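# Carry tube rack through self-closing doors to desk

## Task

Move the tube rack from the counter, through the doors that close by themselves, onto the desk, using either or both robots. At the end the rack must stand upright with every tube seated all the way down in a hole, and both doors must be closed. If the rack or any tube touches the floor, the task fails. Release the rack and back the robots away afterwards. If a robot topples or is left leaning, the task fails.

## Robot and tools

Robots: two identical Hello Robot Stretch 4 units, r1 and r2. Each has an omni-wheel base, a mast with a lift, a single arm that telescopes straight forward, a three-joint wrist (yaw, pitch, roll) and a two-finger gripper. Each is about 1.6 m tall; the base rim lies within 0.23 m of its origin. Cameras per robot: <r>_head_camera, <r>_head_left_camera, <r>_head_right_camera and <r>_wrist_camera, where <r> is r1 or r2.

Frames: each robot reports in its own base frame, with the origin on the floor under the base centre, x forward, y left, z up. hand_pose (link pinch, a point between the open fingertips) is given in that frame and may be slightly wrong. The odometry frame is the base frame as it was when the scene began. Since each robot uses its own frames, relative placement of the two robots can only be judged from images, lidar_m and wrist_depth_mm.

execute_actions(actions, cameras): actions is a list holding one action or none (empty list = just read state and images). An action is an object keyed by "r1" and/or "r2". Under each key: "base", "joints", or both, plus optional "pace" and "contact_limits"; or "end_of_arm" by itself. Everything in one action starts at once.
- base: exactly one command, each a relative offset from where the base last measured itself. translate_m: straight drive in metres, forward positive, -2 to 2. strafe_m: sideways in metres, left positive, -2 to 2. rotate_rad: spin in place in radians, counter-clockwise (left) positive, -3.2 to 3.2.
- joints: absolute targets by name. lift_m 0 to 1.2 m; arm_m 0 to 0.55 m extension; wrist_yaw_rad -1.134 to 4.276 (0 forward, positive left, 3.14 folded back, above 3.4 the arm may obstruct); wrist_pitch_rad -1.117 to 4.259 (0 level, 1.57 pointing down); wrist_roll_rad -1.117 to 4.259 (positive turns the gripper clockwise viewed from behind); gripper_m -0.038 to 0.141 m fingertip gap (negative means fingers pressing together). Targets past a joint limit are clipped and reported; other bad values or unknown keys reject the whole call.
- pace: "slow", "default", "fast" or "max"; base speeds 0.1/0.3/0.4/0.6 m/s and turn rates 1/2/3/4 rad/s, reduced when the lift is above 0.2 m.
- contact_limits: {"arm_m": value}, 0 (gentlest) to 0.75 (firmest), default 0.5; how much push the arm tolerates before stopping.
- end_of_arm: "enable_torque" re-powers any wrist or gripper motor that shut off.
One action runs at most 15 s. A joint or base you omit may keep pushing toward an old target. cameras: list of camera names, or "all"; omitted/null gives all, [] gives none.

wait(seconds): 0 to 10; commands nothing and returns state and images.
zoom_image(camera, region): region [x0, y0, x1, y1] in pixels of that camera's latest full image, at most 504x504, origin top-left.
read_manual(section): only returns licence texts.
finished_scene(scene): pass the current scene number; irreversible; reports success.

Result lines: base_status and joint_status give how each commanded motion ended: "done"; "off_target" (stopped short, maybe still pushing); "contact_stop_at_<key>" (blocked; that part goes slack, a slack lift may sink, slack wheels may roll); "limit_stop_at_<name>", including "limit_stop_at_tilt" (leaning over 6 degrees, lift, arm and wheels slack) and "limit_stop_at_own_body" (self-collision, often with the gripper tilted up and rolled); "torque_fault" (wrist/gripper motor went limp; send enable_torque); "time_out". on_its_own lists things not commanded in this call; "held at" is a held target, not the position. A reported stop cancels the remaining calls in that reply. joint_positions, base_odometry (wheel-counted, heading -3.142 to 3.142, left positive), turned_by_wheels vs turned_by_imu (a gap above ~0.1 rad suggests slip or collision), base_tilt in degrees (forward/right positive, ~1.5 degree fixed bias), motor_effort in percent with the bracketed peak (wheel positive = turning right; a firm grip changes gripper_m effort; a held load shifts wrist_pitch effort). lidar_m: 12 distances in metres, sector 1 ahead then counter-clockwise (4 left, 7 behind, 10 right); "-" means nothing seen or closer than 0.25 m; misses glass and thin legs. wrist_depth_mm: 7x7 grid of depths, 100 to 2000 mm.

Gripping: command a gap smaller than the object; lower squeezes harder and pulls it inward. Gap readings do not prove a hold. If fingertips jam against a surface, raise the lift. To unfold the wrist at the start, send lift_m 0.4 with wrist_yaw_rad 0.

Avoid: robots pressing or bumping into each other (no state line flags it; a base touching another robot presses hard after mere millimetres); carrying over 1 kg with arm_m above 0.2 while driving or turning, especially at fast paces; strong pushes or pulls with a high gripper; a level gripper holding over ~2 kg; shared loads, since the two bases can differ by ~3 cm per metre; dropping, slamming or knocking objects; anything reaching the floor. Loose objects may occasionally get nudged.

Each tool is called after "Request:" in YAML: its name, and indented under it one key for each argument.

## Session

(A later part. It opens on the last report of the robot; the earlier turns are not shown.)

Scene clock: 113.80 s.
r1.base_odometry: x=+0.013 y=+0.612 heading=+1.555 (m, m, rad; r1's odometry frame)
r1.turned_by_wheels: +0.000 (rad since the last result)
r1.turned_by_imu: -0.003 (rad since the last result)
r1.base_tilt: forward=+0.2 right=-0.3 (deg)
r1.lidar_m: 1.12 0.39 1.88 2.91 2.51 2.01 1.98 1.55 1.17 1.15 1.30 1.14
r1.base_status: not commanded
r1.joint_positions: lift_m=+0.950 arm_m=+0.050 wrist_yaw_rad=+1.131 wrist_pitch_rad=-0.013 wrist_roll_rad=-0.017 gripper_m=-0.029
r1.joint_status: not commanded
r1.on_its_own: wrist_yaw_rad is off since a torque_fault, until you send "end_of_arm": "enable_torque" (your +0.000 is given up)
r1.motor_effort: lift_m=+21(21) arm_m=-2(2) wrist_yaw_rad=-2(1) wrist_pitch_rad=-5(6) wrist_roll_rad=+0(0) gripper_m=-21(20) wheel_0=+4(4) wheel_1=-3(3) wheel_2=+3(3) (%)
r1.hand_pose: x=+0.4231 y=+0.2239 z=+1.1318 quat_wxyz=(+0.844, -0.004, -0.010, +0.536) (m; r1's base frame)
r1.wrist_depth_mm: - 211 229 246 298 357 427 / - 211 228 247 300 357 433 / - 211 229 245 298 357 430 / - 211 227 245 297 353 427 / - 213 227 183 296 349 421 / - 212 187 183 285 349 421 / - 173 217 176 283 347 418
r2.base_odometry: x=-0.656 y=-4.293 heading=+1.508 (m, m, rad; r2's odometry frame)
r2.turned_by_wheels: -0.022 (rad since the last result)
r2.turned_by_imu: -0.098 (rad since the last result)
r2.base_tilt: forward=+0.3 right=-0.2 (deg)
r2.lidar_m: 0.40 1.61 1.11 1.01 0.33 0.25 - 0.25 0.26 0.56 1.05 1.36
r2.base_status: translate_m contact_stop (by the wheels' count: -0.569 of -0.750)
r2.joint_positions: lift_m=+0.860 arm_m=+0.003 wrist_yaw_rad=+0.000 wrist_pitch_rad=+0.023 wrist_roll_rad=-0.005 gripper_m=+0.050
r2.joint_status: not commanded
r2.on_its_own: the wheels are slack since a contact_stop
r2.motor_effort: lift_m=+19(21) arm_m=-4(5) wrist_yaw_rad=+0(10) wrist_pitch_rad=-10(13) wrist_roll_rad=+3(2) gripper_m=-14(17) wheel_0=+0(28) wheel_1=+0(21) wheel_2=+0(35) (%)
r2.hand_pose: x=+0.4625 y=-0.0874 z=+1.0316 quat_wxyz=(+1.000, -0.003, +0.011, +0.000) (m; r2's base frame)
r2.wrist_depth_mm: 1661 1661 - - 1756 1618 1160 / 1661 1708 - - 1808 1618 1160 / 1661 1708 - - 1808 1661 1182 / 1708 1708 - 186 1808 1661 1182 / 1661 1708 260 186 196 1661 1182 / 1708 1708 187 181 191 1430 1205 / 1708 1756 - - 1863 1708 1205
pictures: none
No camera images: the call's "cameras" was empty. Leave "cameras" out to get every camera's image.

Request:
execute_actions:
  actions:
    - {"r2":{"base":{"translate_m":0.75}},"r1":{"end_of_arm":"enable_torque"}}
  cameras: []

Request:
execute_actions:
  actions:
    - {"r2":{"base":{"strafe_m":0.65}},"r1":{"joints":{"gripper_m":0.08}}}
  cameras: []

Request:
execute_actions:
  actions:
    - {"r1":{"base":{"translate_m":-0.3},"pace":"max"}}
  cameras: []

Request:
execute_actions:
  actions:
    - {"r1":{"base":{"strafe_m":0.8},"joints":{"wrist_yaw_rad":3.0,"arm_m":0.01},"pace":"max"}}
  cameras: ["r1_head_left_camera"]

Request:
execute_actions:
  actions:
    - {"r1":{"base":{"translate_m":1.2},"pace":"max"}}
  cameras: ["r1_head_left_camera"]

Scene clock: 120.60 s.
r1.base_odometry: x=+0.013 y=+0.612 heading=+1.555 (m, m, rad; r1's odometry frame)
r1.turned_by_wheels: +0.000 (rad since the last result)
r1.turned_by_imu: -0.002 (rad since the last result)
r1.base_tilt: forward=+0.2 right=-0.3 (deg)
r1.lidar_m: 1.13 0.39 1.89 2.91 2.53 2.03 1.98 1.55 1.15 1.14 1.29 1.13
r1.base_status: not commanded
r1.joint_positions: lift_m=+0.950 arm_m=+0.050 wrist_yaw_rad=+1.131 wrist_pitch_rad=-0.013 wrist_roll_rad=-0.017 gripper_m=-0.029
r1.joint_status: not commanded
r1.end_of_arm: enable_torque: each motor that was off is on again
r1.on_its_own: wrist_yaw_rad is held at +1.131, not at your +0.000, since a torque_fault
r1.motor_effort: lift_m=+21(21) arm_m=-2(2) wrist_yaw_rad=-1(0) wrist_pitch_rad=-4(5) wrist_roll_rad=+0(1) gripper_m=-15(19) wheel_0=+4(4) wheel_1=-3(3) wheel_2=+3(3) (%)
r1.hand_pose: x=+0.4231 y=+0.2239 z=+1.1318 quat_wxyz=(+0.844, -0.004, -0.010, +0.536) (m; r1's base frame)
r1.wrist_depth_mm: - 212 229 246 300 362 430 / - 211 229 245 298 359 433 / - 210 229 246 300 357 424 / - 210 229 245 297 353 424 / - 213 228 183 296 353 424 / - 212 186 183 285 349 424 / - 174 217 176 283 349 413
r2.base_odometry: x=-0.609 y=-3.544 heading=+1.508 (m, m, rad; r2's odometry frame)
r2.turned_by_wheels: +0.000 (rad since the last result)
r2.turned_by_imu: -0.007 (rad since the last result)
r2.base_tilt: forward=+0.2 right=-0.2 (deg)
r2.lidar_m: 0.47 1.32 1.18 1.07 1.11 1.03 0.93 0.95 1.02 0.94 0.97 1.26
r2.base_status: done
r2.joint_positions: lift_m=+0.860 arm_m=+0.003 wrist_yaw_rad=+0.000 wrist_pitch_rad=+0.023 wrist_roll_rad=-0.005 gripper_m=+0.050
r2.joint_status: not commanded
r2.motor_effort: lift_m=+19(19) arm_m=-4(3) wrist_yaw_rad=+0(1) wrist_pitch_rad=-9(9) wrist_roll_rad=+4(3) gripper_m=-16(16) wheel_0=+0(3) wheel_1=+0(6) wheel_2=+1(8) (%)
r2.hand_pose: x=+0.4625 y=-0.0874 z=+1.0316 quat_wxyz=(+1.000, -0.003, +0.011, +0.000) (m; r2's base frame)
r2.wrist_depth_mm: 991 - - - 1060 1060 1060 / 1008 - - - 1042 1060 1060 / 991 1863 - - 1060 1078 1060 / 991 1808 - 187 1078 1078 1078 / 976 1756 259 186 195 1098 1098 / 991 1281 187 182 191 1098 1098 / 991 1308 - - 1078 1118 1078
pictures: none
No camera images: the call's "cameras" was empty. Leave "cameras" out to get every camera's image.

Scene clock: 124.17 s.
r1.base_odometry: x=+0.013 y=+0.612 heading=+1.555 (m, m, rad; r1's odometry frame)
r1.turned_by_wheels: +0.000 (rad since the last result)
r1.turned_by_imu: -0.001 (rad since the last result)
r1.base_tilt: forward=+0.2 right=-0.3 (deg)
r1.lidar_m: 1.12 1.24 1.89 2.89 2.53 2.03 1.98 1.52 1.19 1.15 1.28 1.13
r1.base_status: not commanded
r1.joint_positions: lift_m=+0.950 arm_m=+0.050 wrist_yaw_rad=+1.132 wrist_pitch_rad=-0.013 wrist_roll_rad=-0.017 gripper_m=+0.080
r1.joint_status: all done
r1.on_its_own: wrist_yaw_rad is held at +1.131, not at your +0.000, since a torque_fault
r1.motor_effort: lift_m=+21(21) arm_m=-2(2) wrist_yaw_rad=-1(8) wrist_pitch_rad=-6(5) wrist_roll_rad=+0(0) gripper_m=+2(25) wheel_0=+3(4) wheel_1=-1(3) wheel_2=+2(3) (%)
r1.hand_pose: x=+0.4230 y=+0.2239 z=+1.1318 quat_wxyz=(+0.844, -0.004, -0.010, +0.536) (m; r1's base frame)
r1.wrist_depth_mm: - - - - 1464 1042 866 / - - - - 1499 1025 842 / - - - - 1499 1078 842 / - - - - 1366 1060 866 / - - - - 1499 1060 854 / - - 217 - 198 1078 866 / - - - 151 1537 991 842
r2.base_odometry: x=-1.258 y=-3.504 heading=+1.508 (m, m, rad; r2's odometry frame)
r2.turned_by_wheels: +0.000 (rad since the last result)
r2.turned_by_imu: +0.001 (rad since the last result)
r2.base_tilt: forward=+0.2 right=-0.1 (deg)
r2.lidar_m: 0.40 0.69 0.48 0.44 0.46 0.59 0.97 1.03 1.31 1.59 1.63 1.41
r2.base_status: done
r2.joint_positions: lift_m=+0.860 arm_m=+0.003 wrist_yaw_rad=+0.000 wrist_pitch_rad=+0.023 wrist_roll_rad=-0.005 gripper_m=+0.050
r2.joint_status: not commanded
r2.motor_effort: lift_m=+18(18) arm_m=-4(3) wrist_yaw_rad=-1(0) wrist_pitch_rad=-11(10) wrist_roll_rad=+3(3) gripper_m=-14(16) wheel_0=+0(12) wheel_1=-2(9) wheel_2=+0(2) (%)
r2.hand_pose: x=+0.4625 y=-0.0874 z=+1.0316 quat_wxyz=(+1.000, -0.003, +0.011, +0.000) (m; r2's base frame)
r2.wrist_depth_mm: 904 917 931 1042 1078 1098 1098 / 904 917 946 1042 1078 1098 1078 / 917 946 946 1042 1078 1118 1098 / 917 946 960 188 1098 1118 1098 / 904 946 272 186 196 1138 1118 / 891 960 187 181 191 1138 1138 / 878 960 976 - 1138 1138 1138
pictures: none
No camera images: the call's "cameras" was empty. Leave "cameras" out to get every camera's image.

Scene clock: 126.40 s.
r1.base_odometry: x=+0.008 y=+0.312 heading=+1.554 (m, m, rad; r1's odometry frame)
r1.turned_by_wheels: +0.000 (rad since the last result)
r1.turned_by_imu: +0.000 (rad since the last result)
r1.base_tilt: forward=+0.2 right=-0.2 (deg)
r1.lidar_m: 1.41 1.56 2.36 2.96 2.14 1.70 1.69 1.49 1.13 1.11 1.26 1.44
r1.base_status: done
r1.joint_positions: lift_m=+0.950 arm_m=+0.050 wrist_yaw_rad=+1.132 wrist_pitch_rad=-0.013 wrist_roll_rad=-0.017 gripper_m=+0.080
r1.joint_status: not commanded
r1.on_its_own: wrist_yaw_rad is held at +1.131, not at your +0.000, since a torque_fault
r1.motor_effort: lift_m=+21(21) arm_m=-2(2) wrist_yaw_rad=-3(1) wrist_pitch_rad=-5(5) wrist_roll_rad=+0(0) gripper_m=+0(0) wheel_0=-1(5) wheel_1=+2(10) wheel_2=-1(9) (%)
r1.hand_pose: x=+0.4230 y=+0.2239 z=+1.1318 quat_wxyz=(+0.844, -0.004, -0.010, +0.536) (m; r1's base frame)
r1.wrist_depth_mm: - - - - - 1464 1138 / - - - - - 1499 1160 / - - - - - 1499 1160 / - - - - - 1499 1182 / - - - - - 1499 1182 / - - 216 - 198 1499 1182 / - - - 151 - 1366 1182
r2.base_odometry: x=-1.258 y=-3.504 heading=+1.508 (m, m, rad; r2's odometry frame)
r2.turned_by_wheels: +0.000 (rad since the last result)
r2.turned_by_imu: -0.001 (rad since the last result)
r2.base_tilt: forward=+0.2 right=-0.2 (deg)
r2.lidar_m: 0.42 0.73 0.47 0.44 0.45 0.59 0.97 1.02 1.31 1.60 1.64 1.37
r2.base_status: not commanded
r2.joint_positions: lift_m=+0.860 arm_m=+0.003 wrist_yaw_rad=+0.000 wrist_pitch_rad=+0.023 wrist_roll_rad=-0.005 gripper_m=+0.050
r2.joint_status: not commanded
r2.motor_effort: lift_m=+19(19) arm_m=-4(3) wrist_yaw_rad=+0(1) wrist_pitch_rad=-9(9) wrist_roll_rad=+3(3) gripper_m=-16(16) wheel_0=+0(0) wheel_1=-2(2) wheel_2=+0(0) (%)
r2.hand_pose: x=+0.4625 y=-0.0874 z=+1.0316 quat_wxyz=(+1.000, -0.003, +0.011, +0.000) (m; r2's base frame)
r2.wrist_depth_mm: 891 917 931 1025 1060 1078 1078 / 904 917 931 1042 1060 1098 1098 / 904 931 946 1042 1060 1098 1118 / 917 931 960 186 1078 1098 1118 / 904 946 259 186 196 1118 1118 / 891 946 187 182 191 1118 1118 / 891 976 976 - 1118 1138 1138
pictures: none
No camera images: the call's "cameras" was empty. Leave "cameras" out to get every camera's image.

Scene clock: 129.93 s.
r1.base_odometry: x=-0.791 y=+0.325 heading=+1.555 (m, m, rad; r1's odometry frame)
r1.turned_by_wheels: +0.000 (rad since the last result)
r1.turned_by_imu: +0.001 (rad since the last result)
r1.base_tilt: forward=+0.2 right=-0.3 (deg)
r1.lidar_m: 1.53 1.68 2.17 2.16 2.01 1.60 1.57 1.73 1.95 1.91 1.95 1.55
r1.base_status: done
r1.joint_positions: lift_m=+0.950 arm_m=+0.011 wrist_yaw_rad=+3.000 wrist_pitch_rad=-0.013 wrist_roll_rad=-0.017 gripper_m=+0.080
r1.joint_status: all done
r1.motor_effort: lift_m=+21(21) arm_m=-5(6) wrist_yaw_rad=+1(5) wrist_pitch_rad=-5(5) wrist_roll_rad=+0(0) gripper_m=-2(2) wheel_0=+2(14) wheel_1=+1(5) wheel_2=-1(2) (%)
r1.hand_pose: x=-0.0915 y=+0.1273 z=+1.1318 quat_wxyz=(+0.071, +0.006, -0.009, +0.997) (m; r1's base frame)
r1.wrist_depth_mm: 144 264 1756 1756 1808 1708 1863 / 116 152 1756 1756 1756 1756 1808 / 119 153 1756 1756 1808 1808 1863 / 142 189 1756 1708 1756 1756 1808 / 1708 1708 1708 1756 1756 1863 1756 / 1708 1661 217 1808 200 1808 1756 / 1708 1708 1756 151 1756 1808 1756
r2.base_odometry: x=-1.258 y=-3.504 heading=+1.508 (m, m, rad; r2's odometry frame)
r2.turned_by_wheels: +0.000 (rad since the last result)
r2.turned_by_imu: -0.001 (rad since the last result)
r2.base_tilt: forward=+0.3 right=-0.2 (deg)
r2.lidar_m: 0.40 0.71 0.47 0.44 0.45 0.60 0.96 1.02 1.31 1.59 1.64 1.39
r2.base_status: not commanded
r2.joint_positions: lift_m=+0.860 arm_m=+0.003 wrist_yaw_rad=+0.000 wrist_pitch_rad=+0.023 wrist_roll_rad=-0.005 gripper_m=+0.050
r2.joint_status: not commanded
r2.motor_effort: lift_m=+19(18) arm_m=-3(3) wrist_yaw_rad=-1(1) wrist_pitch_rad=-10(10) wrist_roll_rad=+3(2) gripper_m=-14(15) wheel_0=+0(0) wheel_1=-2(2) wheel_2=+1(0) (%)
r2.hand_pose: x=+0.4625 y=-0.0874 z=+1.0316 quat_wxyz=(+1.000, -0.003, +0.011, +0.000) (m; r2's base frame)
r2.wrist_depth_mm: 904 917 946 1042 1060 1078 1078 / 904 931 946 1042 1060 1078 1098 / 917 931 946 1060 1078 1098 1098 / 904 946 960 186 1078 1118 1118 / 904 946 260 186 195 1118 1118 / 891 960 187 181 191 1118 1138 / 878 960 991 - 1118 1138 1138
pictures: r1_head_left_camera
Images, in order (width x height): r1_head_left_camera 420x672.

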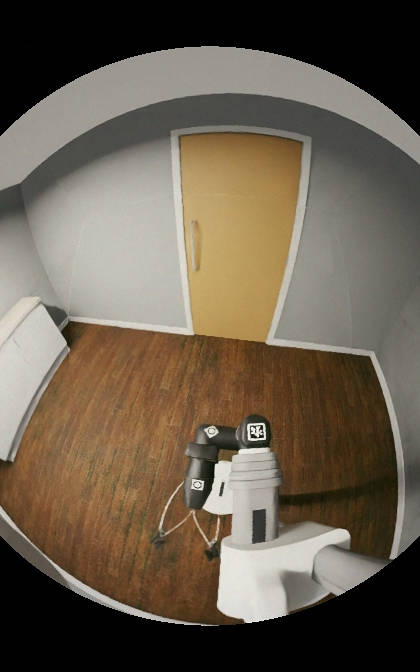

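Scene clock: 134.63 s.
r1.base_odometry: x=-0.772 y=+1.525 heading=+1.555 (m, m, rad; r1's odometry frame)
r1.turned_by_wheels: +0.000 (rad since the last result)
r1.turned_by_imu: -0.005 (rad since the last result)
r1.base_tilt: forward=+0.2 right=-0.3 (deg)
r1.lidar_m: 0.33 0.37 0.56 2.01 2.17 2.81 2.77 2.66 2.13 0.97 0.47 0.33
r1.base_status: done
r1.joint_positions: lift_m=+0.950 arm_m=+0.011 wrist_yaw_rad=+3.000 wrist_pitch_rad=-0.013 wrist_roll_rad=-0.017 gripper_m=+0.080
r1.joint_status: not commanded
r1.motor_effort: lift_m=+21(21) arm_m=-5(5) wrist_yaw_rad=+2(0) wrist_pitch_rad=-5(5) wrist_roll_rad=+0(0) gripper_m=+3(1) wheel_0=+0(8) wheel_1=+0(4) wheel_2=+0(9) (%)
r1.hand_pose: x=-0.0915 y=+0.1273 z=+1.1318 quat_wxyz=(+0.071, +0.006, -0.009, +0.997) (m; r1's base frame)
r1.wrist_depth_mm: 144 263 - - - - - / 116 151 - - - - - / 120 152 - - - - - / 142 188 - - - - - / - - - - - - - / - - 217 - 198 - - / - - - 151 - - -
r2.base_odometry: x=-1.258 y=-3.504 heading=+1.508 (m, m, rad; r2's odometry frame)
r2.turned_by_wheels: +0.000 (rad since the last result)
r2.turned_by_imu: -0.002 (rad since the last result)
r2.base_tilt: forward=+0.2 right=-0.1 (deg)
r2.lidar_m: 0.42 0.70 0.47 0.43 0.45 0.59 0.95 1.03 1.31 1.60 1.62 1.39
r2.base_status: not commanded
r2.joint_positions: lift_m=+0.860 arm_m=+0.003 wrist_yaw_rad=+0.000 wrist_pitch_rad=+0.023 wrist_roll_rad=-0.005 gripper_m=+0.050
r2.joint_status: not commanded
r2.motor_effort: lift_m=+18(19) arm_m=-3(3) wrist_yaw_rad=+0(1) wrist_pitch_rad=-9(9) wrist_roll_rad=+4(3) gripper_m=-19(17) wheel_0=+1(0) wheel_1=-2(2) wheel_2=+0(0) (%)
r2.hand_pose: x=+0.4625 y=-0.0874 z=+1.0316 quat_wxyz=(+1.000, -0.003, +0.011, +0.000) (m; r2's base frame)
r2.wrist_depth_mm: 891 917 931 1042 1042 1078 1098 / 904 917 946 1042 1060 1078 1098 / 904 931 946 1042 1060 1098 1118 / 904 946 960 186 1078 1098 1098 / 891 946 259 186 196 1118 1118 / 891 946 187 182 191 1118 1138 / 891 960 976 - 1118 1118 1138
pictures: r1_head_left_camera
Images, in order (width x height): r1_head_left_camera 420x672.

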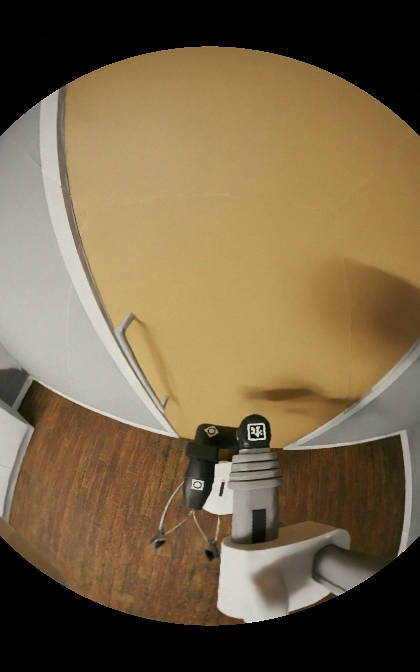

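Request:
execute_actions:
  actions:
    - {"r2":{"base":{"strafe_m":-0.6}},"r1":{"base":{"translate_m":-0.6}}}
  cameras: []

Request:
execute_actions:
  actions:
    - {"r2":{"base":{"rotate_rad":-3.0},"pace":"slow"},"r1":{"base":{"strafe_m":0.75}}}
  cameras: ["r2_head_left_camera"]

Request:
execute_actions:
  actions:
    - {"r2":{"base":{"translate_m":-1.95}}}
  cameras: ["r2_head_left_camera","r1_head_left_camera"]

Scene clock: 140.30 s.
r1.base_odometry: x=-0.782 y=+0.925 heading=+1.555 (m, m, rad; r1's odometry frame)
r1.turned_by_wheels: +0.000 (rad since the last result)
r1.turned_by_imu: +0.000 (rad since the last result)
r1.base_tilt: forward=+0.2 right=-0.3 (deg)
r1.lidar_m: 0.92 0.97 1.58 2.07 2.29 2.21 2.18 2.37 2.03 2.00 1.19 0.94
r1.base_status: done
r1.joint_positions: lift_m=+0.950 arm_m=+0.011 wrist_yaw_rad=+3.000 wrist_pitch_rad=-0.013 wrist_roll_rad=-0.017 gripper_m=+0.080
r1.joint_status: not commanded
r1.motor_effort: lift_m=+21(21) arm_m=-5(5) wrist_yaw_rad=-2(2) wrist_pitch_rad=-4(5) wrist_roll_rad=+0(0) gripper_m=-6(0) wheel_0=+0(4) wheel_1=+1(5) wheel_2=-2(7) (%)
r1.hand_pose: x=-0.0915 y=+0.1273 z=+1.1318 quat_wxyz=(+0.071, +0.006, -0.009, +0.997) (m; r1's base frame)
r1.wrist_depth_mm: 144 262 - - - - - / 116 151 - - - - - / 119 152 - - - - - / 142 189 - - - - - / - - - - - - - / - - 217 - 199 - - / - - - 151 - - -
r2.base_odometry: x=-0.659 y=-3.541 heading=+1.508 (m, m, rad; r2's odometry frame)
r2.turned_by_wheels: +0.000 (rad since the last result)
r2.turned_by_imu: -0.004 (rad since the last result)
r2.base_tilt: forward=+0.3 right=-0.2 (deg)
r2.lidar_m: 0.39 1.30 1.10 1.03 1.04 0.99 0.95 0.96 1.08 1.00 1.02 1.30
r2.base_status: done
r2.joint_positions: lift_m=+0.860 arm_m=+0.003 wrist_yaw_rad=+0.000 wrist_pitch_rad=+0.023 wrist_roll_rad=-0.005 gripper_m=+0.050
r2.joint_status: not commanded
r2.motor_effort: lift_m=+18(19) arm_m=-4(4) wrist_yaw_rad=+0(1) wrist_pitch_rad=-9(10) wrist_roll_rad=+2(3) gripper_m=-14(15) wheel_0=+1(6) wheel_1=+0(7) wheel_2=+1(1) (%)
r2.hand_pose: x=+0.4625 y=-0.0874 z=+1.0316 quat_wxyz=(+1.000, -0.003, +0.011, +0.000) (m; r2's base frame)
r2.wrist_depth_mm: 946 1042 1060 1078 1042 1060 1078 / 960 1060 1078 1098 1042 1060 1098 / 960 1060 1078 1118 1060 1060 1098 / 960 1078 1098 186 1042 1078 1098 / 976 1078 272 186 195 1078 1118 / 976 1078 187 181 192 1098 1098 / 991 1098 1118 - 1098 1118 1118
pictures: none
No camera images: the call's "cameras" was empty. Leave "cameras" out to get every camera's image.

Scene clock: 144.57 s.
r1.base_odometry: x=-1.532 y=+0.937 heading=+1.555 (m, m, rad; r1's odometry frame)
r1.turned_by_wheels: +0.000 (rad since the last result)
r1.turned_by_imu: +0.000 (rad since the last result)
r1.base_tilt: forward=+0.2 right=-0.3 (deg)
r1.lidar_m: 1.04 1.15 1.34 1.31 1.44 2.10 2.08 2.26 2.77 2.74 1.33 1.04
r1.base_status: done
r1.joint_positions: lift_m=+0.950 arm_m=+0.011 wrist_yaw_rad=+3.000 wrist_pitch_rad=-0.013 wrist_roll_rad=-0.017 gripper_m=+0.080
r1.joint_status: not commanded
r1.motor_effort: lift_m=+21(21) arm_m=-5(5) wrist_yaw_rad=-1(0) wrist_pitch_rad=-5(5) wrist_roll_rad=+0(0) gripper_m=-5(1) wheel_0=+0(6) wheel_1=+1(11) wheel_2=-1(3) (%)
r1.hand_pose: x=-0.0915 y=+0.1273 z=+1.1318 quat_wxyz=(+0.071, +0.006, -0.009, +0.997) (m; r1's base frame)
r1.wrist_depth_mm: 144 263 - - - - - / 116 152 - - - - - / 119 151 - - - - - / 142 189 - - - - - / - - - - - - - / - - 216 - 199 - - / - - - 151 - - -
r2.base_odometry: x=-0.659 y=-3.541 heading=-1.491 (m, m, rad; r2's odometry frame)
r2.turned_by_wheels: -3.000 (rad since the last result)
r2.turned_by_imu: -3.065 (rad since the last result)
r2.base_tilt: forward=+0.1 right=-0.2 (deg)
r2.lidar_m: 0.48 1.00 1.03 1.00 1.05 1.30 1.32 1.31 1.06 1.02 1.08 0.99
r2.base_status: done
r2.joint_positions: lift_m=+0.860 arm_m=+0.003 wrist_yaw_rad=+0.000 wrist_pitch_rad=+0.023 wrist_roll_rad=-0.005 gripper_m=+0.050
r2.joint_status: not commanded
r2.motor_effort: lift_m=+19(18) arm_m=-4(4) wrist_yaw_rad=-1(0) wrist_pitch_rad=-10(9) wrist_roll_rad=+2(3) gripper_m=-17(13) wheel_0=+3(5) wheel_1=+0(6) wheel_2=+2(5) (%)
r2.hand_pose: x=+0.4625 y=-0.0874 z=+1.0316 quat_wxyz=(+1.000, -0.003, +0.011, +0.000) (m; r2's base frame)
r2.wrist_depth_mm: 732 732 715 715 707 707 707 / 732 732 732 723 723 715 707 / 741 741 732 732 723 715 715 / 750 750 741 186 723 723 715 / 750 750 273 186 196 732 723 / 759 759 187 181 191 668 732 / 759 768 759 - 741 750 741
pictures: r2_head_left_camera
Images, in order (width x height): r2_head_left_camera 420x672.

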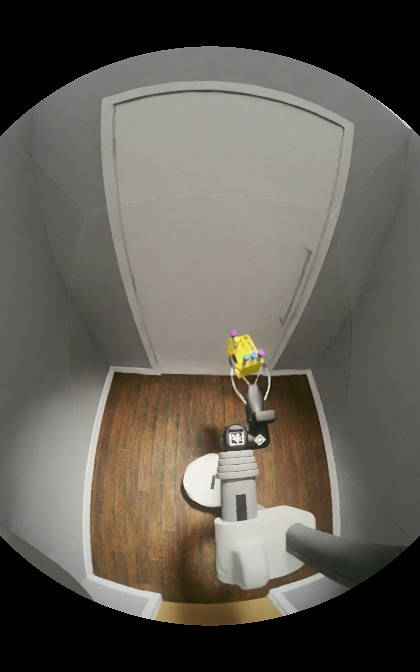

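Scene clock: 152.53 s.
r1.base_odometry: x=-1.532 y=+0.937 heading=+1.555 (m, m, rad; r1's odometry frame)
r1.turned_by_wheels: +0.000 (rad since the last result)
r1.turned_by_imu: -0.003 (rad since the last result)
r1.base_tilt: forward=+0.2 right=-0.3 (deg)
r1.lidar_m: 1.03 1.15 1.34 1.33 1.45 2.08 2.08 2.27 2.78 0.76 0.64 1.05
r1.base_status: not commanded
r1.joint_positions: lift_m=+0.950 arm_m=+0.011 wrist_yaw_rad=+3.000 wrist_pitch_rad=-0.013 wrist_roll_rad=-0.017 gripper_m=+0.080
r1.joint_status: not commanded
r1.motor_effort: lift_m=+21(21) arm_m=-5(5) wrist_yaw_rad=-3(2) wrist_pitch_rad=-5(4) wrist_roll_rad=+0(0) gripper_m=-3(1) wheel_0=+0(0) wheel_1=+1(1) wheel_2=+0(1) (%)
r1.hand_pose: x=-0.0915 y=+0.1273 z=+1.1318 quat_wxyz=(+0.071, +0.006, -0.009, +0.997) (m; r1's base frame)
r1.wrist_depth_mm: 144 262 - - - - - / 116 151 - - - - - / 119 152 - - - - - / 142 189 - - - - - / - - - - - - - / - - 217 - 199 - - / - - - 151 - - -
r2.base_odometry: x=-0.814 y=-1.597 heading=-1.491 (m, m, rad; r2's odometry frame)
r2.turned_by_wheels: +0.000 (rad since the last result)
r2.turned_by_imu: -0.015 (rad since the last result)
r2.base_tilt: forward=+0.3 right=-0.1 (deg)
r2.lidar_m: 0.48 0.70 0.79 2.05 0.63 0.75 2.55 0.25 - 0.25 0.25 0.43
r2.base_status: done
r2.joint_positions: lift_m=+0.860 arm_m=+0.003 wrist_yaw_rad=+0.000 wrist_pitch_rad=+0.023 wrist_roll_rad=-0.005 gripper_m=+0.050
r2.joint_status: not commanded
r2.motor_effort: lift_m=+19(19) arm_m=-3(4) wrist_yaw_rad=+0(12) wrist_pitch_rad=-10(12) wrist_roll_rad=+3(3) gripper_m=-16(15) wheel_0=+1(20) wheel_1=-1(19) wheel_2=+1(21) (%)
r2.hand_pose: x=+0.4623 y=-0.0874 z=+1.0316 quat_wxyz=(+1.000, -0.003, +0.011, +0.000) (m; r2's base frame)
r2.wrist_depth_mm: 1618 - - - - 1983 1366 / 1576 - - - - - 1366 / 1576 - - - - - 1366 / 1576 - - 186 - - 1366 / 1537 - 254 186 196 - 1397 / 1537 1983 187 182 192 1708 1397 / 1499 1921 - - 1921 1921 1397
pictures: r1_head_left_camera, r2_head_left_camera
Images, in order (width x height): r1_head_left_camera 420x672, r2_head_left_camera 420x672.

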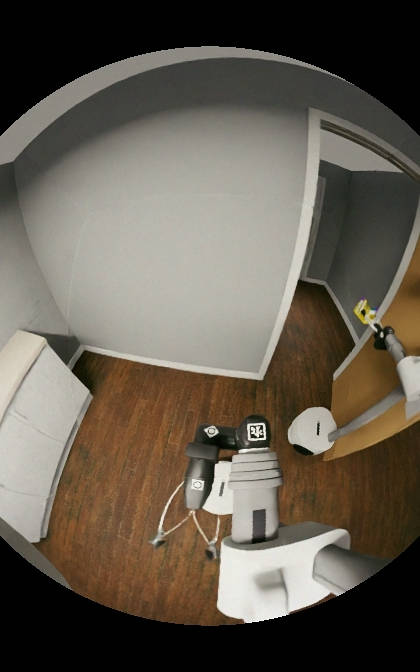

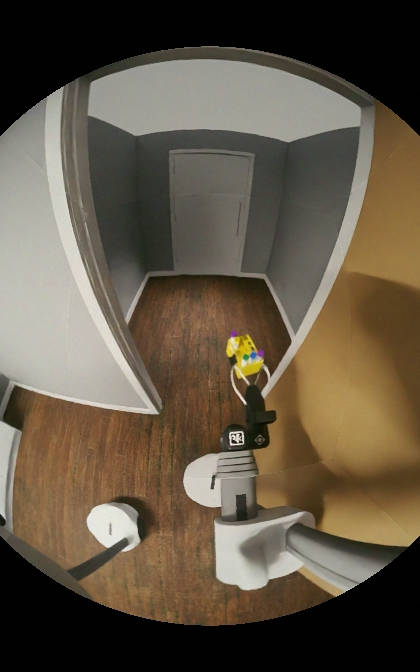

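Request:
execute_actions:
  actions:
    - {"r1":{"base":{"strafe_m":0.3}}}
  cameras: []

Request:
execute_actions:
  actions:
    - {"r2":{"base":{"rotate_rad":3.08},"pace":"slow"},"r1":{"base":{"translate_m":0.55}}}
  cameras: []

Request:
execute_actions:
  actions:
    - {"r2":{"base":{"strafe_m":0.5},"pace":"slow"}}
  cameras: ["r2_head_left_camera","r1_head_left_camera"]

Scene clock: 156.57 s.
r1.base_odometry: x=-1.832 y=+0.942 heading=+1.555 (m, m, rad; r1's odometry frame)
r1.turned_by_wheels: +0.000 (rad since the last result)
r1.turned_by_imu: -0.001 (rad since the last result)
r1.base_tilt: forward=+0.2 right=-0.3 (deg)
r1.lidar_m: 1.08 1.18 1.04 1.01 1.12 2.06 2.05 2.22 3.07 0.95 0.92 1.09
r1.base_status: done
r1.joint_positions: lift_m=+0.950 arm_m=+0.011 wrist_yaw_rad=+3.000 wrist_pitch_rad=-0.013 wrist_roll_rad=-0.017 gripper_m=+0.080
r1.joint_status: not commanded
r1.motor_effort: lift_m=+21(21) arm_m=-5(5) wrist_yaw_rad=-1(2) wrist_pitch_rad=-5(5) wrist_roll_rad=+0(0) gripper_m=-2(1) wheel_0=+0(8) wheel_1=+1(10) wheel_2=-1(1) (%)
r1.hand_pose: x=-0.0915 y=+0.1273 z=+1.1318 quat_wxyz=(+0.071, +0.006, -0.009, +0.997) (m; r1's base frame)
r1.wrist_depth_mm: 144 263 - - - - - / 116 152 - - - - - / 119 152 - - - - - / 142 188 - - - - - / - - - - - - - / - - 218 - 198 - 1366 / - - - 151 - - 1366
r2.base_odometry: x=-0.814 y=-1.597 heading=-1.491 (m, m, rad; r2's odometry frame)
r2.turned_by_wheels: +0.000 (rad since the last result)
r2.turned_by_imu: -0.002 (rad since the last result)
r2.base_tilt: forward=+0.2 right=-0.2 (deg)
r2.lidar_m: 0.49 0.69 0.80 2.05 0.92 2.67 2.57 0.25 - 0.25 0.25 0.42
r2.base_status: not commanded
r2.joint_positions: lift_m=+0.860 arm_m=+0.003 wrist_yaw_rad=+0.000 wrist_pitch_rad=+0.023 wrist_roll_rad=-0.005 gripper_m=+0.050
r2.joint_status: not commanded
r2.motor_effort: lift_m=+18(18) arm_m=-3(3) wrist_yaw_rad=+1(0) wrist_pitch_rad=-9(9) wrist_roll_rad=+3(3) gripper_m=-16(17) wheel_0=+1(1) wheel_1=-1(0) wheel_2=+1(1) (%)
r2.hand_pose: x=+0.4623 y=-0.0874 z=+1.0316 quat_wxyz=(+1.000, -0.003, +0.011, +0.000) (m; r2's base frame)
r2.wrist_depth_mm: 1576 - - - - 1983 1366 / 1576 - - - - - 1366 / 1537 - - - - - 1366 / 1576 - - 186 - - 1366 / 1499 - 254 186 196 - 1397 / 1499 1983 187 182 192 1661 1397 / 1537 1983 - - 1921 1863 1430
pictures: none
No camera images: the call's "cameras" was empty. Leave "cameras" out to get every camera's image.

Scene clock: 160.93 s.
r1.base_odometry: x=-1.823 y=+1.492 heading=+1.555 (m, m, rad; r1's odometry frame)
r1.turned_by_wheels: +0.000 (rad since the last result)
r1.turned_by_imu: -0.003 (rad since the last result)
r1.base_tilt: forward=+0.2 right=-0.3 (deg)
r1.lidar_m: 0.53 0.57 0.91 0.95 1.04 1.66 2.58 2.83 0.90 0.87 0.69 0.55
r1.base_status: done
r1.joint_positions: lift_m=+0.950 arm_m=+0.011 wrist_yaw_rad=+3.000 wrist_pitch_rad=-0.013 wrist_roll_rad=-0.017 gripper_m=+0.080
r1.joint_status: not commanded
r1.motor_effort: lift_m=+21(21) arm_m=-5(5) wrist_yaw_rad=-1(1) wrist_pitch_rad=-5(6) wrist_roll_rad=+1(0) gripper_m=+1(3) wheel_0=-1(5) wheel_1=+1(4) wheel_2=-1(8) (%)
r1.hand_pose: x=-0.0915 y=+0.1273 z=+1.1318 quat_wxyz=(+0.071, +0.006, -0.009, +0.997) (m; r1's base frame)
r1.wrist_depth_mm: 144 264 - - - - - / 116 151 - - - - - / 119 152 - - - - - / 142 188 - - - - - / - - - - - - 1808 / - - 217 - 199 1808 1308 / - - - 151 - 1618 1255
r2.base_odometry: x=-0.814 y=-1.598 heading=+1.588 (m, m, rad; r2's odometry frame)
r2.turned_by_wheels: +3.080 (rad since the last result)
r2.turned_by_imu: +3.143 (rad since the last result)
r2.base_tilt: forward=+0.2 right=-0.1 (deg)
r2.lidar_m: 0.49 0.25 2.76 - 0.25 0.40 2.91 0.68 0.75 0.86 2.10 2.71
r2.base_status: done
r2.joint_positions: lift_m=+0.860 arm_m=+0.003 wrist_yaw_rad=+0.000 wrist_pitch_rad=+0.023 wrist_roll_rad=-0.005 gripper_m=+0.050
r2.joint_status: not commanded
r2.motor_effort: lift_m=+19(19) arm_m=-3(3) wrist_yaw_rad=-1(2) wrist_pitch_rad=-9(9) wrist_roll_rad=+2(3) gripper_m=-19(16) wheel_0=-3(9) wheel_1=-1(9) wheel_2=-2(6) (%)
r2.hand_pose: x=+0.4623 y=-0.0874 z=+1.0316 quat_wxyz=(+1.000, -0.003, +0.011, +0.000) (m; r2's base frame)
r2.wrist_depth_mm: - - - - - - - / - - - - - - - / - - - - - - - / - - - 187 - - - / - - 255 186 196 - - / - - 187 182 192 - - / - - - - 1921 1921 -
pictures: none
No camera images: the call's "cameras" was empty. Leave "cameras" out to get every camera's image.

Scene clock: 165.57 s.
r1.base_odometry: x=-1.823 y=+1.492 heading=+1.555 (m, m, rad; r1's odometry frame)
r1.turned_by_wheels: +0.000 (rad since the last result)
r1.turned_by_imu: -0.001 (rad since the last result)
r1.base_tilt: forward=+0.2 right=-0.2 (deg)
r1.lidar_m: 0.53 0.59 0.90 0.94 1.06 1.66 2.56 2.82 1.26 1.17 0.70 0.54
r1.base_status: not commanded
r1.joint_positions: lift_m=+0.950 arm_m=+0.011 wrist_yaw_rad=+3.000 wrist_pitch_rad=-0.013 wrist_roll_rad=-0.017 gripper_m=+0.080
r1.joint_status: not commanded
r1.motor_effort: lift_m=+21(21) arm_m=-5(5) wrist_yaw_rad=-1(2) wrist_pitch_rad=-5(5) wrist_roll_rad=+0(0) gripper_m=-2(3) wheel_0=-1(1) wheel_1=+1(1) wheel_2=+0(0) (%)
r1.hand_pose: x=-0.0915 y=+0.1273 z=+1.1318 quat_wxyz=(+0.071, +0.006, -0.009, +0.997) (m; r1's base frame)
r1.wrist_depth_mm: 144 263 - - - - - / 117 151 - - - - - / 119 152 - - - - - / 142 188 - - - - - / - - - - - - 1863 / - - 217 - 199 1863 1281 / - - - 151 - 1576 1255
r2.base_odometry: x=-1.151 y=-1.599 heading=+1.573 (m, m, rad; r2's odometry frame)
r2.turned_by_wheels: -0.016 (rad since the last result)
r2.turned_by_imu: +0.000 (rad since the last result)
r2.base_tilt: forward=+0.1 right=+0.0 (deg)
r2.lidar_m: 0.49 2.55 0.25 - - 0.25 0.41 1.96 0.92 1.16 2.44 2.70
r2.base_status: strafe_m contact_stop (by the wheels' count: +0.338 of +0.500)
r2.joint_positions: lift_m=+0.860 arm_m=+0.003 wrist_yaw_rad=+0.000 wrist_pitch_rad=+0.023 wrist_roll_rad=-0.005 gripper_m=+0.050
r2.joint_status: not commanded
r2.on_its_own: the wheels are slack since a contact_stop
r2.motor_effort: lift_m=+19(19) arm_m=-2(2) wrist_yaw_rad=+0(12) wrist_pitch_rad=-10(9) wrist_roll_rad=+3(3) gripper_m=-16(17) wheel_0=+0(36) wheel_1=+0(35) wheel_2=+0(15) (%)
r2.hand_pose: x=+0.4623 y=-0.0874 z=+1.0316 quat_wxyz=(+1.000, -0.003, +0.011, +0.000) (m; r2's base frame)
r2.wrist_depth_mm: - - - - - - - / - - - - - - - / - - - - - - - / - - - 187 - - - / - - 254 186 195 - - / - - 187 182 191 - - / - - - - 1921 1921 -
pictures: r1_head_left_camera, r2_head_left_camera
Images, in order (width x height): r1_head_left_camera 420x672, r2_head_left_camera 420x672.

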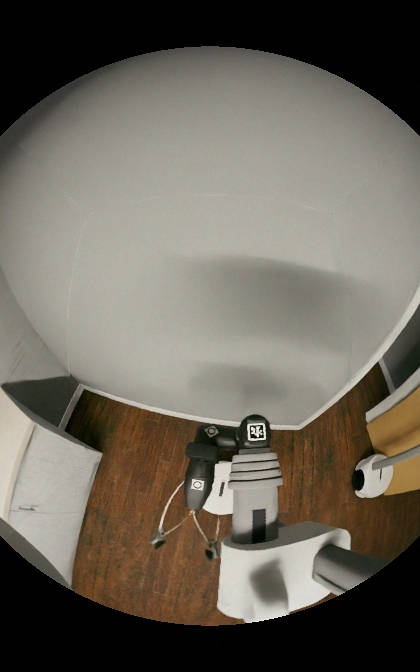

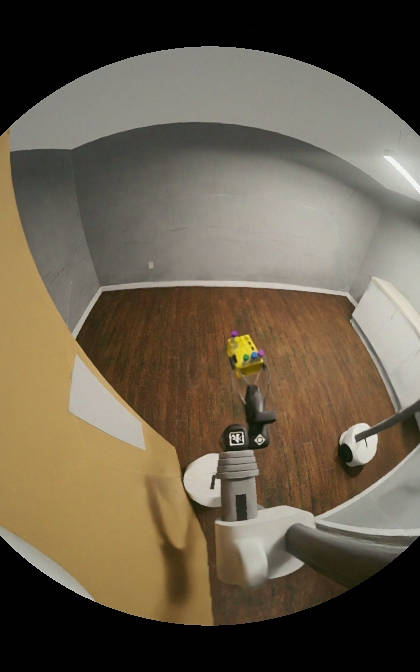

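Request:
execute_actions:
  actions:
    - {"r2":{"base":{"translate_m":0.15},"pace":"slow"},"r1":{"base":{"translate_m":0.24}}}
  cameras: []

Request:
execute_actions:
  actions:
    - {"r1":{"base":{"strafe_m":-0.98}}}
  cameras: ["r1_head_left_camera"]

Scene clock: 169.73 s.
r1.base_odometry: x=-1.819 y=+1.732 heading=+1.555 (m, m, rad; r1's odometry frame)
r1.turned_by_wheels: +0.000 (rad since the last result)
r1.turned_by_imu: -0.002 (rad since the last result)
r1.base_tilt: forward=+0.2 right=-0.2 (deg)
r1.lidar_m: 0.28 0.33 0.50 0.96 1.00 1.58 2.82 3.08 1.29 1.51 0.38 0.29
r1.base_status: done
r1.joint_positions: lift_m=+0.950 arm_m=+0.011 wrist_yaw_rad=+3.000 wrist_pitch_rad=-0.013 wrist_roll_rad=-0.017 gripper_m=+0.080
r1.joint_status: not commanded
r1.motor_effort: lift_m=+21(21) arm_m=-5(5) wrist_yaw_rad=-1(3) wrist_pitch_rad=-4(5) wrist_roll_rad=+0(0) gripper_m=-1(0) wheel_0=+0(6) wheel_1=+0(4) wheel_2=+1(9) (%)
r1.hand_pose: x=-0.0915 y=+0.1273 z=+1.1318 quat_wxyz=(+0.071, +0.006, -0.009, +0.997) (m; r1's base frame)
r1.wrist_depth_mm: 144 262 - - - - - / 117 152 - - - - - / 119 152 - - - - - / 142 188 - - - - - / - - - - - - 1921 / - - 217 - 198 1756 1229 / - - - 151 - 1576 1205
r2.base_odometry: x=-1.152 y=-1.449 heading=+1.573 (m, m, rad; r2's odometry frame)
r2.turned_by_wheels: +0.000 (rad since the last result)
r2.turned_by_imu: -0.002 (rad since the last result)
r2.base_tilt: forward=+0.0 right=+0.0 (deg)
r2.lidar_m: 0.50 2.46 0.25 - 0.26 0.25 0.45 1.05 1.03 1.26 2.44 2.52
r2.base_status: done
r2.joint_positions: lift_m=+0.860 arm_m=+0.003 wrist_yaw_rad=+0.000 wrist_pitch_rad=+0.023 wrist_roll_rad=-0.005 gripper_m=+0.050
r2.joint_status: not commanded
r2.motor_effort: lift_m=+19(19) arm_m=-3(2) wrist_yaw_rad=+0(0) wrist_pitch_rad=-9(9) wrist_roll_rad=+3(3) gripper_m=-16(14) wheel_0=-1(6) wheel_1=+3(6) wheel_2=+1(5) (%)
r2.hand_pose: x=+0.4623 y=-0.0874 z=+1.0316 quat_wxyz=(+1.000, -0.003, +0.011, +0.000) (m; r2's base frame)
r2.wrist_depth_mm: - - - - - - - / - - - - - - - / - - - - - - - / - - - 186 - - - / - - 255 186 196 - - / - - 187 182 191 - - / - - - - 1983 1983 -
pictures: none
No camera images: the call's "cameras" was empty. Leave "cameras" out to get every camera's image.

Scene clock: 174.33 s.
r1.base_odometry: x=-0.839 y=+1.716 heading=+1.555 (m, m, rad; r1's odometry frame)
r1.turned_by_wheels: +0.000 (rad since the last result)
r1.turned_by_imu: +0.020 (rad since the last result)
r1.base_tilt: forward=+0.2 right=-0.3 (deg)
r1.lidar_m: 2.26 0.33 0.33 1.95 2.07 2.99 0.89 0.49 0.57 0.53 0.60 2.02
r1.base_status: done
r1.joint_positions: lift_m=+0.950 arm_m=+0.010 wrist_yaw_rad=+3.000 wrist_pitch_rad=-0.013 wrist_roll_rad=-0.017 gripper_m=+0.080
r1.joint_status: not commanded
r1.motor_effort: lift_m=+19(21) arm_m=+1(5) wrist_yaw_rad=-3(28) wrist_pitch_rad=-5(5) wrist_roll_rad=+0(0) gripper_m=-4(0) wheel_0=+0(31) wheel_1=+1(11) wheel_2=+1(16) (%)
r1.hand_pose: x=-0.0926 y=+0.1272 z=+1.1320 quat_wxyz=(+0.071, +0.006, -0.009, +0.997) (m; r1's base frame)
r1.wrist_depth_mm: 143 262 - - - - - / 116 151 - - - - - / 119 152 - - - - - / 141 187 - - - - - / 788 1098 - - - - - / - - 217 - 199 - - / - - - 151 - - -
r2.base_odometry: x=-1.152 y=-1.449 heading=+1.573 (m, m, rad; r2's odometry frame)
r2.turned_by_wheels: +0.000 (rad since the last result)
r2.turned_by_imu: -0.002 (rad since the last result)
r2.base_tilt: forward=+0.2 right=+0.0 (deg)
r2.lidar_m: 0.51 2.46 0.25 - 0.25 0.25 0.43 0.47 0.49 2.31 2.45 2.54
r2.base_status: not commanded
r2.joint_positions: lift_m=+0.860 arm_m=+0.003 wrist_yaw_rad=+0.000 wrist_pitch_rad=+0.023 wrist_roll_rad=-0.005 gripper_m=+0.050
r2.joint_status: not commanded
r2.motor_effort: lift_m=+18(19) arm_m=-2(2) wrist_yaw_rad=+0(0) wrist_pitch_rad=-9(9) wrist_roll_rad=+3(4) gripper_m=-15(15) wheel_0=+0(0) wheel_1=+3(4) wheel_2=+1(1) (%)
r2.hand_pose: x=+0.4623 y=-0.0874 z=+1.0316 quat_wxyz=(+1.000, -0.003, +0.011, +0.000) (m; r2's base frame)
r2.wrist_depth_mm: - - - - - - - / - - - - - - - / - - - - - - - / - - - 186 - - - / - - 254 186 196 - - / - - 187 182 191 - - / - - - - 1921 1921 -
pictures: r1_head_left_camera
Images, in order (width x height): r1_head_left_camera 420x672.

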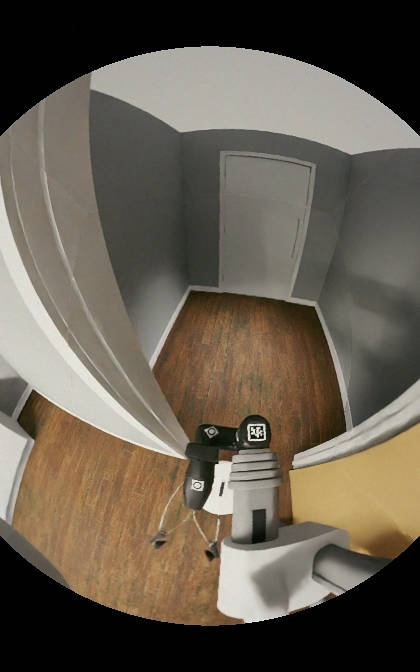

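Slightly too left; shift and go.

Request:
execute_actions:
  actions:
    - {"r1":{"base":{"strafe_m":-0.12}}}
  cameras: []

Request:
execute_actions:
  actions:
    - {"r1":{"base":{"translate_m":1.75}}}
  cameras: []

Request:
execute_actions:
  actions:
    - {"r1":{"base":{"strafe_m":-0.45},"joints":{"wrist_yaw_rad":0}},"r2":{"base":{"strafe_m":-0.12}}}
  cameras: ["r1_wrist_camera"]

Request:
execute_actions:
  actions:
    - {"r2":{"base":{"translate_m":-1.5}}}
  cameras: ["r2_head_left_camera"]

Scene clock: 177.80 s.
r1.base_odometry: x=-0.719 y=+1.714 heading=+1.555 (m, m, rad; r1's odometry frame)
r1.turned_by_wheels: +0.000 (rad since the last result)
r1.turned_by_imu: -0.001 (rad since the last result)
r1.base_tilt: forward=+0.2 right=-0.2 (deg)
r1.lidar_m: 2.50 1.28 0.43 1.52 2.22 3.00 0.46 0.43 0.46 0.41 0.48 1.78
r1.base_status: done
r1.joint_positions: lift_m=+0.950 arm_m=+0.010 wrist_yaw_rad=+3.000 wrist_pitch_rad=-0.013 wrist_roll_rad=-0.017 gripper_m=+0.080
r1.joint_status: not commanded
r1.motor_effort: lift_m=+19(19) arm_m=+1(1) wrist_yaw_rad=-2(2) wrist_pitch_rad=-5(5) wrist_roll_rad=+0(0) gripper_m=-3(3) wheel_0=-1(12) wheel_1=+1(8) wheel_2=+0(1) (%)
r1.hand_pose: x=-0.0926 y=+0.1272 z=+1.1320 quat_wxyz=(+0.071, +0.006, -0.009, +0.997) (m; r1's base frame)
r1.wrist_depth_mm: 143 262 - - - - - / 116 151 - - - - - / 119 152 - - - - - / 141 189 - - - - - / 484 878 - - - - - / 559 - 217 - 198 - - / 554 597 - 151 - - -
r2.base_odometry: x=-1.152 y=-1.449 heading=+1.573 (m, m, rad; r2's odometry frame)
r2.turned_by_wheels: +0.000 (rad since the last result)
r2.turned_by_imu: -0.001 (rad since the last result)
r2.base_tilt: forward=+0.2 right=-0.2 (deg)
r2.lidar_m: 0.48 2.47 0.25 - 0.25 0.25 0.44 0.42 0.49 2.32 2.43 2.53
r2.base_status: not commanded
r2.joint_positions: lift_m=+0.860 arm_m=+0.003 wrist_yaw_rad=+0.000 wrist_pitch_rad=+0.023 wrist_roll_rad=-0.005 gripper_m=+0.050
r2.joint_status: not commanded
r2.motor_effort: lift_m=+19(18) arm_m=-3(2) wrist_yaw_rad=+1(1) wrist_pitch_rad=-10(10) wrist_roll_rad=+3(3) gripper_m=-17(15) wheel_0=+0(1) wheel_1=+4(3) wheel_2=+1(1) (%)
r2.hand_pose: x=+0.4623 y=-0.0874 z=+1.0316 quat_wxyz=(+1.000, -0.003, +0.011, +0.000) (m; r2's base frame)
r2.wrist_depth_mm: - - - - - - - / - - - - - - - / - - - - - - - / - - - 186 - - - / - - 254 187 196 - - / - - 187 182 191 - - / - - - - 1921 1921 -
pictures: none
No camera images: the call's "cameras" was empty. Leave "cameras" out to get every camera's image.

Scene clock: 185.13 s.
r1.base_odometry: x=-0.692 y=+3.464 heading=+1.555 (m, m, rad; r1's odometry frame)
r1.turned_by_wheels: +0.000 (rad since the last result)
r1.turned_by_imu: -0.008 (rad since the last result)
r1.base_tilt: forward=+0.2 right=-0.3 (deg)
r1.lidar_m: 0.76 0.85 0.76 0.74 0.85 1.30 1.43 1.60 1.33 1.30 0.98 0.75
r1.base_status: done
r1.joint_positions: lift_m=+0.950 arm_m=+0.010 wrist_yaw_rad=+3.000 wrist_pitch_rad=-0.013 wrist_roll_rad=-0.017 gripper_m=+0.080
r1.joint_status: not commanded
r1.motor_effort: lift_m=+19(19) arm_m=+1(1) wrist_yaw_rad=-2(0) wrist_pitch_rad=-5(4) wrist_roll_rad=+0(0) gripper_m=-1(0) wheel_0=+1(3) wheel_1=+0(3) wheel_2=+0(10) (%)
r1.hand_pose: x=-0.0926 y=+0.1272 z=+1.1320 quat_wxyz=(+0.071, +0.006, -0.009, +0.997) (m; r1's base frame)
r1.wrist_depth_mm: 143 263 - 1618 1618 1336 931 / 116 151 - 1618 1618 1336 946 / 119 152 - 1618 1618 1366 931 / 141 189 - 1618 1618 1336 960 / 1576 1863 - 1661 1618 1430 960 / 1537 1576 217 - 198 1366 960 / 1576 1576 - 151 1576 1255 931
r2.base_odometry: x=-1.152 y=-1.449 heading=+1.573 (m, m, rad; r2's odometry frame)
r2.turned_by_wheels: +0.000 (rad since the last result)
r2.turned_by_imu: -0.003 (rad since the last result)
r2.base_tilt: forward=+0.2 right=-0.1 (deg)
r2.lidar_m: 0.50 2.48 0.25 - 0.25 0.25 0.45 1.05 1.03 2.34 2.42 2.53
r2.base_status: not commanded
r2.joint_positions: lift_m=+0.860 arm_m=+0.003 wrist_yaw_rad=+0.000 wrist_pitch_rad=+0.023 wrist_roll_rad=-0.005 gripper_m=+0.050
r2.joint_status: not commanded
r2.motor_effort: lift_m=+19(19) arm_m=-2(2) wrist_yaw_rad=+0(0) wrist_pitch_rad=-9(10) wrist_roll_rad=+2(3) gripper_m=-17(15) wheel_0=+0(0) wheel_1=+3(3) wheel_2=+1(1) (%)
r2.hand_pose: x=+0.4623 y=-0.0874 z=+1.0316 quat_wxyz=(+1.000, -0.003, +0.011, +0.000) (m; r2's base frame)
r2.wrist_depth_mm: - - - - - - - / - - - - - - - / - - - - - - - / - - - 186 - - - / - - 255 186 196 - - / - - 187 182 192 - - / - - - - 1921 1983 -
pictures: none
No camera images: the call's "cameras" was empty. Leave "cameras" out to get every camera's image.

Scene clock: 187.97 s.
r1.base_odometry: x=-0.242 y=+3.457 heading=+1.555 (m, m, rad; r1's odometry frame)
r1.turned_by_wheels: +0.000 (rad since the last result)
r1.turned_by_imu: -0.001 (rad since the last result)
r1.base_tilt: forward=+0.2 right=-0.3 (deg)
r1.lidar_m: 0.69 0.78 1.21 1.19 1.32 1.60 1.51 1.08 0.86 0.85 0.86 0.66
r1.base_status: done
r1.joint_positions: lift_m=+0.950 arm_m=+0.010 wrist_yaw_rad=+0.000 wrist_pitch_rad=-0.013 wrist_roll_rad=-0.017 gripper_m=+0.080
r1.joint_status: all done
r1.motor_effort: lift_m=+19(19) arm_m=+1(1) wrist_yaw_rad=-2(8) wrist_pitch_rad=-5(4) wrist_roll_rad=+0(0) gripper_m=-1(4) wheel_0=+0(9) wheel_1=+1(7) wheel_2=+0(1) (%)
r1.hand_pose: x=+0.4692 y=-0.0874 z=+1.1320 quat_wxyz=(+1.000, -0.009, -0.007, +0.000) (m; r1's base frame)
r1.wrist_depth_mm: 512 500 484 469 459 449 439 / 508 496 480 469 462 452 433 / 512 500 484 473 452 452 433 / 508 496 480 466 462 445 436 / 512 496 480 466 462 442 433 / 512 496 218 466 198 442 404 / 512 492 480 151 455 439 404
r2.base_odometry: x=-1.032 y=-1.449 heading=+1.573 (m, m, rad; r2's odometry frame)
r2.turned_by_wheels: +0.000 (rad since the last result)
r2.turned_by_imu: -0.002 (rad since the last result)
r2.base_tilt: forward=+0.2 right=-0.2 (deg)
r2.lidar_m: 0.49 2.48 0.25 - 0.25 0.26 0.68 0.94 0.98 2.21 2.29 2.53
r2.base_status: done
r2.joint_positions: lift_m=+0.860 arm_m=+0.003 wrist_yaw_rad=+0.000 wrist_pitch_rad=+0.023 wrist_roll_rad=-0.005 gripper_m=+0.050
r2.joint_status: not commanded
r2.motor_effort: lift_m=+19(19) arm_m=-2(2) wrist_yaw_rad=+0(1) wrist_pitch_rad=-9(9) wrist_roll_rad=+4(3) gripper_m=-14(15) wheel_0=-2(6) wheel_1=+2(7) wheel_2=+1(1) (%)
r2.hand_pose: x=+0.4623 y=-0.0875 z=+1.0316 quat_wxyz=(+1.000, -0.003, +0.011, +0.000) (m; r2's base frame)
r2.wrist_depth_mm: - - - - - - - / - - - - - - - / - - - - - - - / - - - 186 - - - / - - 254 186 196 - - / - - 187 182 192 - - / - - - - 1921 1983 -
pictures: r1_wrist_camera
Images, in order (width x height): r1_wrist_camera 616x392.

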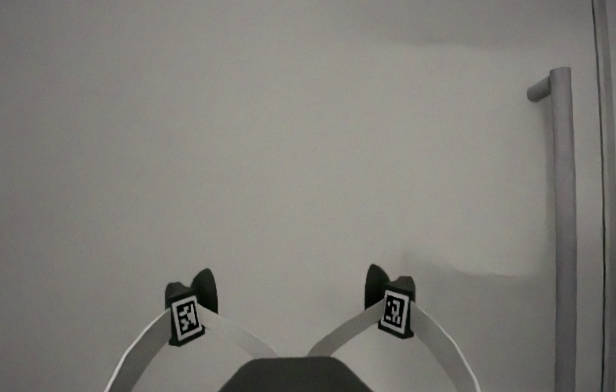

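Scene clock: 194.87 s.
r1.base_odometry: x=-0.242 y=+3.457 heading=+1.555 (m, m, rad; r1's odometry frame)
r1.turned_by_wheels: +0.000 (rad since the last result)
r1.turned_by_imu: -0.002 (rad since the last result)
r1.base_tilt: forward=+0.1 right=-0.3 (deg)
r1.lidar_m: 0.69 0.75 1.17 1.18 1.33 1.29 1.22 1.09 0.85 0.86 0.88 0.69
r1.base_status: not commanded
r1.joint_positions: lift_m=+0.950 arm_m=+0.010 wrist_yaw_rad=+0.000 wrist_pitch_rad=-0.013 wrist_roll_rad=-0.017 gripper_m=+0.080
r1.joint_status: not commanded
r1.motor_effort: lift_m=+19(19) arm_m=+1(1) wrist_yaw_rad=-3(1) wrist_pitch_rad=-5(5) wrist_roll_rad=+0(0) gripper_m=-4(2) wheel_0=+0(1) wheel_1=+1(1) wheel_2=+0(0) (%)
r1.hand_pose: x=+0.4692 y=-0.0874 z=+1.1320 quat_wxyz=(+1.000, -0.009, -0.007, +0.000) (m; r1's base frame)
r1.wrist_depth_mm: 512 500 484 473 459 442 436 / 512 496 484 469 459 442 430 / 512 496 484 466 459 445 430 / 512 496 484 469 455 449 433 / 508 496 480 473 455 442 433 / 512 500 216 466 199 445 407 / 508 496 484 151 455 442 404
r2.base_odometry: x=-0.874 y=-2.346 heading=+0.773 (m, m, rad; r2's odometry frame)
r2.turned_by_wheels: -0.800 (rad since the last result)
r2.turned_by_imu: -0.829 (rad since the last result)
r2.base_tilt: forward=+0.2 right=-0.2 (deg)
r2.lidar_m: 0.28 0.25 - 0.25 0.29 0.97 1.12 1.24 1.23 1.30 1.08 0.46
r2.base_status: translate_m contact_stop (by the wheels' count: -0.838 of -1.500)
r2.joint_positions: lift_m=+0.860 arm_m=+0.003 wrist_yaw_rad=-0.002 wrist_pitch_rad=+0.023 wrist_roll_rad=-0.005 gripper_m=+0.050
r2.joint_status: not commanded
r2.on_its_own: the wheels are slack since a contact_stop
r2.motor_effort: lift_m=+18(19) arm_m=-1(2) wrist_yaw_rad=+6(47) wrist_pitch_rad=-9(12) wrist_roll_rad=+3(2) gripper_m=-10(18) wheel_0=+0(31) wheel_1=+0(15) wheel_2=+0(15) (%)
r2.hand_pose: x=+0.4621 y=-0.0879 z=+1.0316 quat_wxyz=(+1.000, -0.003, +0.011, -0.001) (m; r2's base frame)
r2.wrist_depth_mm: 157 193 247 - - 236 201 / 157 193 247 - - 237 203 / 157 192 247 315 - 239 205 / 157 192 227 202 - 242 206 / 156 192 220 188 188 244 208 / 156 186 191 185 181 233 211 / 157 180 229 - - 251 213
pictures: r2_head_left_camera
Images, in order (width x height): r2_head_left_camera 420x672.

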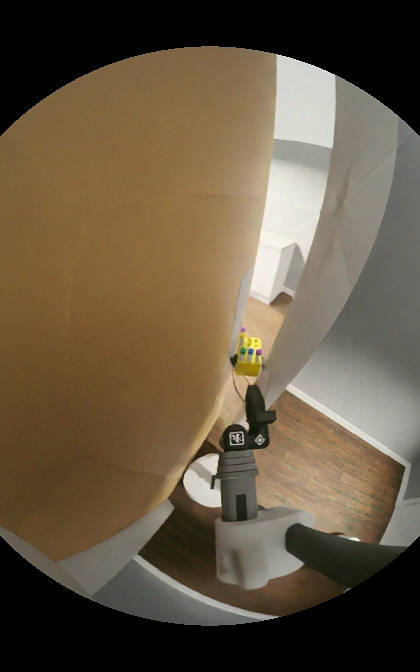

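Request:
execute_actions:
  actions:
    - {"r2":{"base":{"translate_m":-0.4},"joints":{"gripper_m":0.03},"pace":"slow"},"r1":{"base":{"rotate_rad":-0.22}}}
  cameras: ["r2_head_left_camera","r1_wrist_camera","r2_wrist_camera"]

Scene clock: 201.10 s.
r1.base_odometry: x=-0.242 y=+3.457 heading=+1.335 (m, m, rad; r1's odometry frame)
r1.turned_by_wheels: -0.220 (rad since the last result)
r1.turned_by_imu: -0.223 (rad since the last result)
r1.base_tilt: forward=+0.2 right=-0.3 (deg)
r1.lidar_m: 0.69 0.71 0.94 1.20 1.23 1.62 0.97 0.99 0.91 0.85 0.88 0.70
r1.base_status: done
r1.joint_positions: lift_m=+0.950 arm_m=+0.010 wrist_yaw_rad=+0.000 wrist_pitch_rad=-0.013 wrist_roll_rad=-0.017 gripper_m=+0.080
r1.joint_status: not commanded
r1.motor_effort: lift_m=+19(19) arm_m=+1(1) wrist_yaw_rad=+1(4) wrist_pitch_rad=-5(5) wrist_roll_rad=+0(0) gripper_m=-1(3) wheel_0=+2(3) wheel_1=+1(3) wheel_2=-1(5) (%)
r1.hand_pose: x=+0.4692 y=-0.0874 z=+1.1320 quat_wxyz=(+1.000, -0.009, -0.007, +0.000) (m; r1's base frame)
r1.wrist_depth_mm: 459 469 477 492 504 512 525 / 455 466 477 488 500 512 525 / 455 462 473 484 500 500 521 / 452 466 477 488 496 496 521 / 452 466 473 488 492 496 521 / 455 466 217 480 199 500 521 / 452 455 469 151 492 496 521
r2.base_odometry: x=-1.160 y=-2.625 heading=+0.773 (m, m, rad; r2's odometry frame)
r2.turned_by_wheels: +0.000 (rad since the last result)
r2.turned_by_imu: +0.000 (rad since the last result)
r2.base_tilt: forward=+0.2 right=-0.1 (deg)
r2.lidar_m: 0.43 0.38 0.31 0.35 0.59 0.65 0.77 1.26 0.97 1.65 1.37 0.83
r2.base_status: done
r2.joint_positions: lift_m=+0.860 arm_m=+0.003 wrist_yaw_rad=+0.000 wrist_pitch_rad=+0.023 wrist_roll_rad=-0.005 gripper_m=+0.030
r2.joint_status: all done
r2.motor_effort: lift_m=+18(18) arm_m=-2(2) wrist_yaw_rad=+1(12) wrist_pitch_rad=-9(10) wrist_roll_rad=+2(3) gripper_m=-15(22) wheel_0=+0(5) wheel_1=-1(4) wheel_2=+2(5) (%)
r2.hand_pose: x=+0.4622 y=-0.0874 z=+1.0316 quat_wxyz=(+1.000, -0.003, +0.011, +0.000) (m; r2's base frame)
r2.wrist_depth_mm: 262 306 368 466 569 732 931 / 262 306 368 466 574 732 931 / 263 307 370 449 580 741 960 / 263 307 373 199 574 741 960 / 264 309 342 186 180 750 960 / 264 294 189 180 176 580 976 / 264 294 353 - 591 691 976
pictures: r1_wrist_camera, r2_head_left_camera, r2_wrist_camera
Images, in order (width x height): r1_wrist_camera 616x392, r2_head_left_camera 420x672, r2_wrist_camera 616x392.

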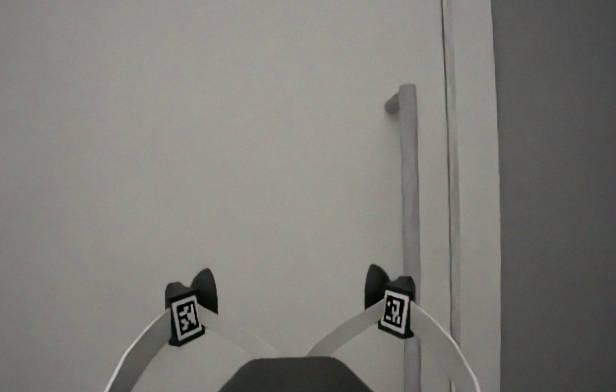

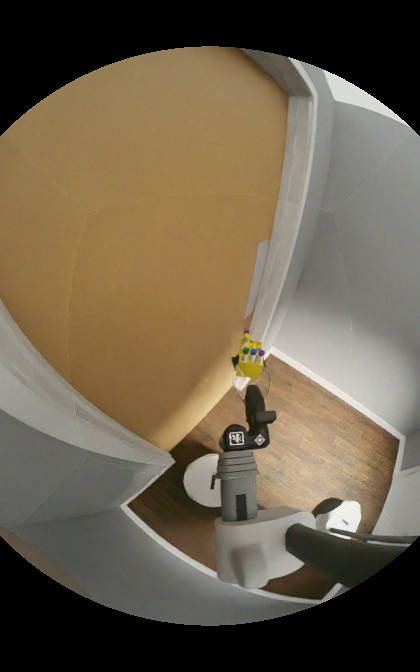

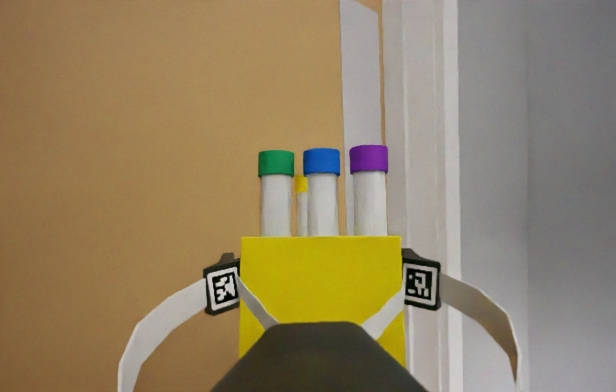

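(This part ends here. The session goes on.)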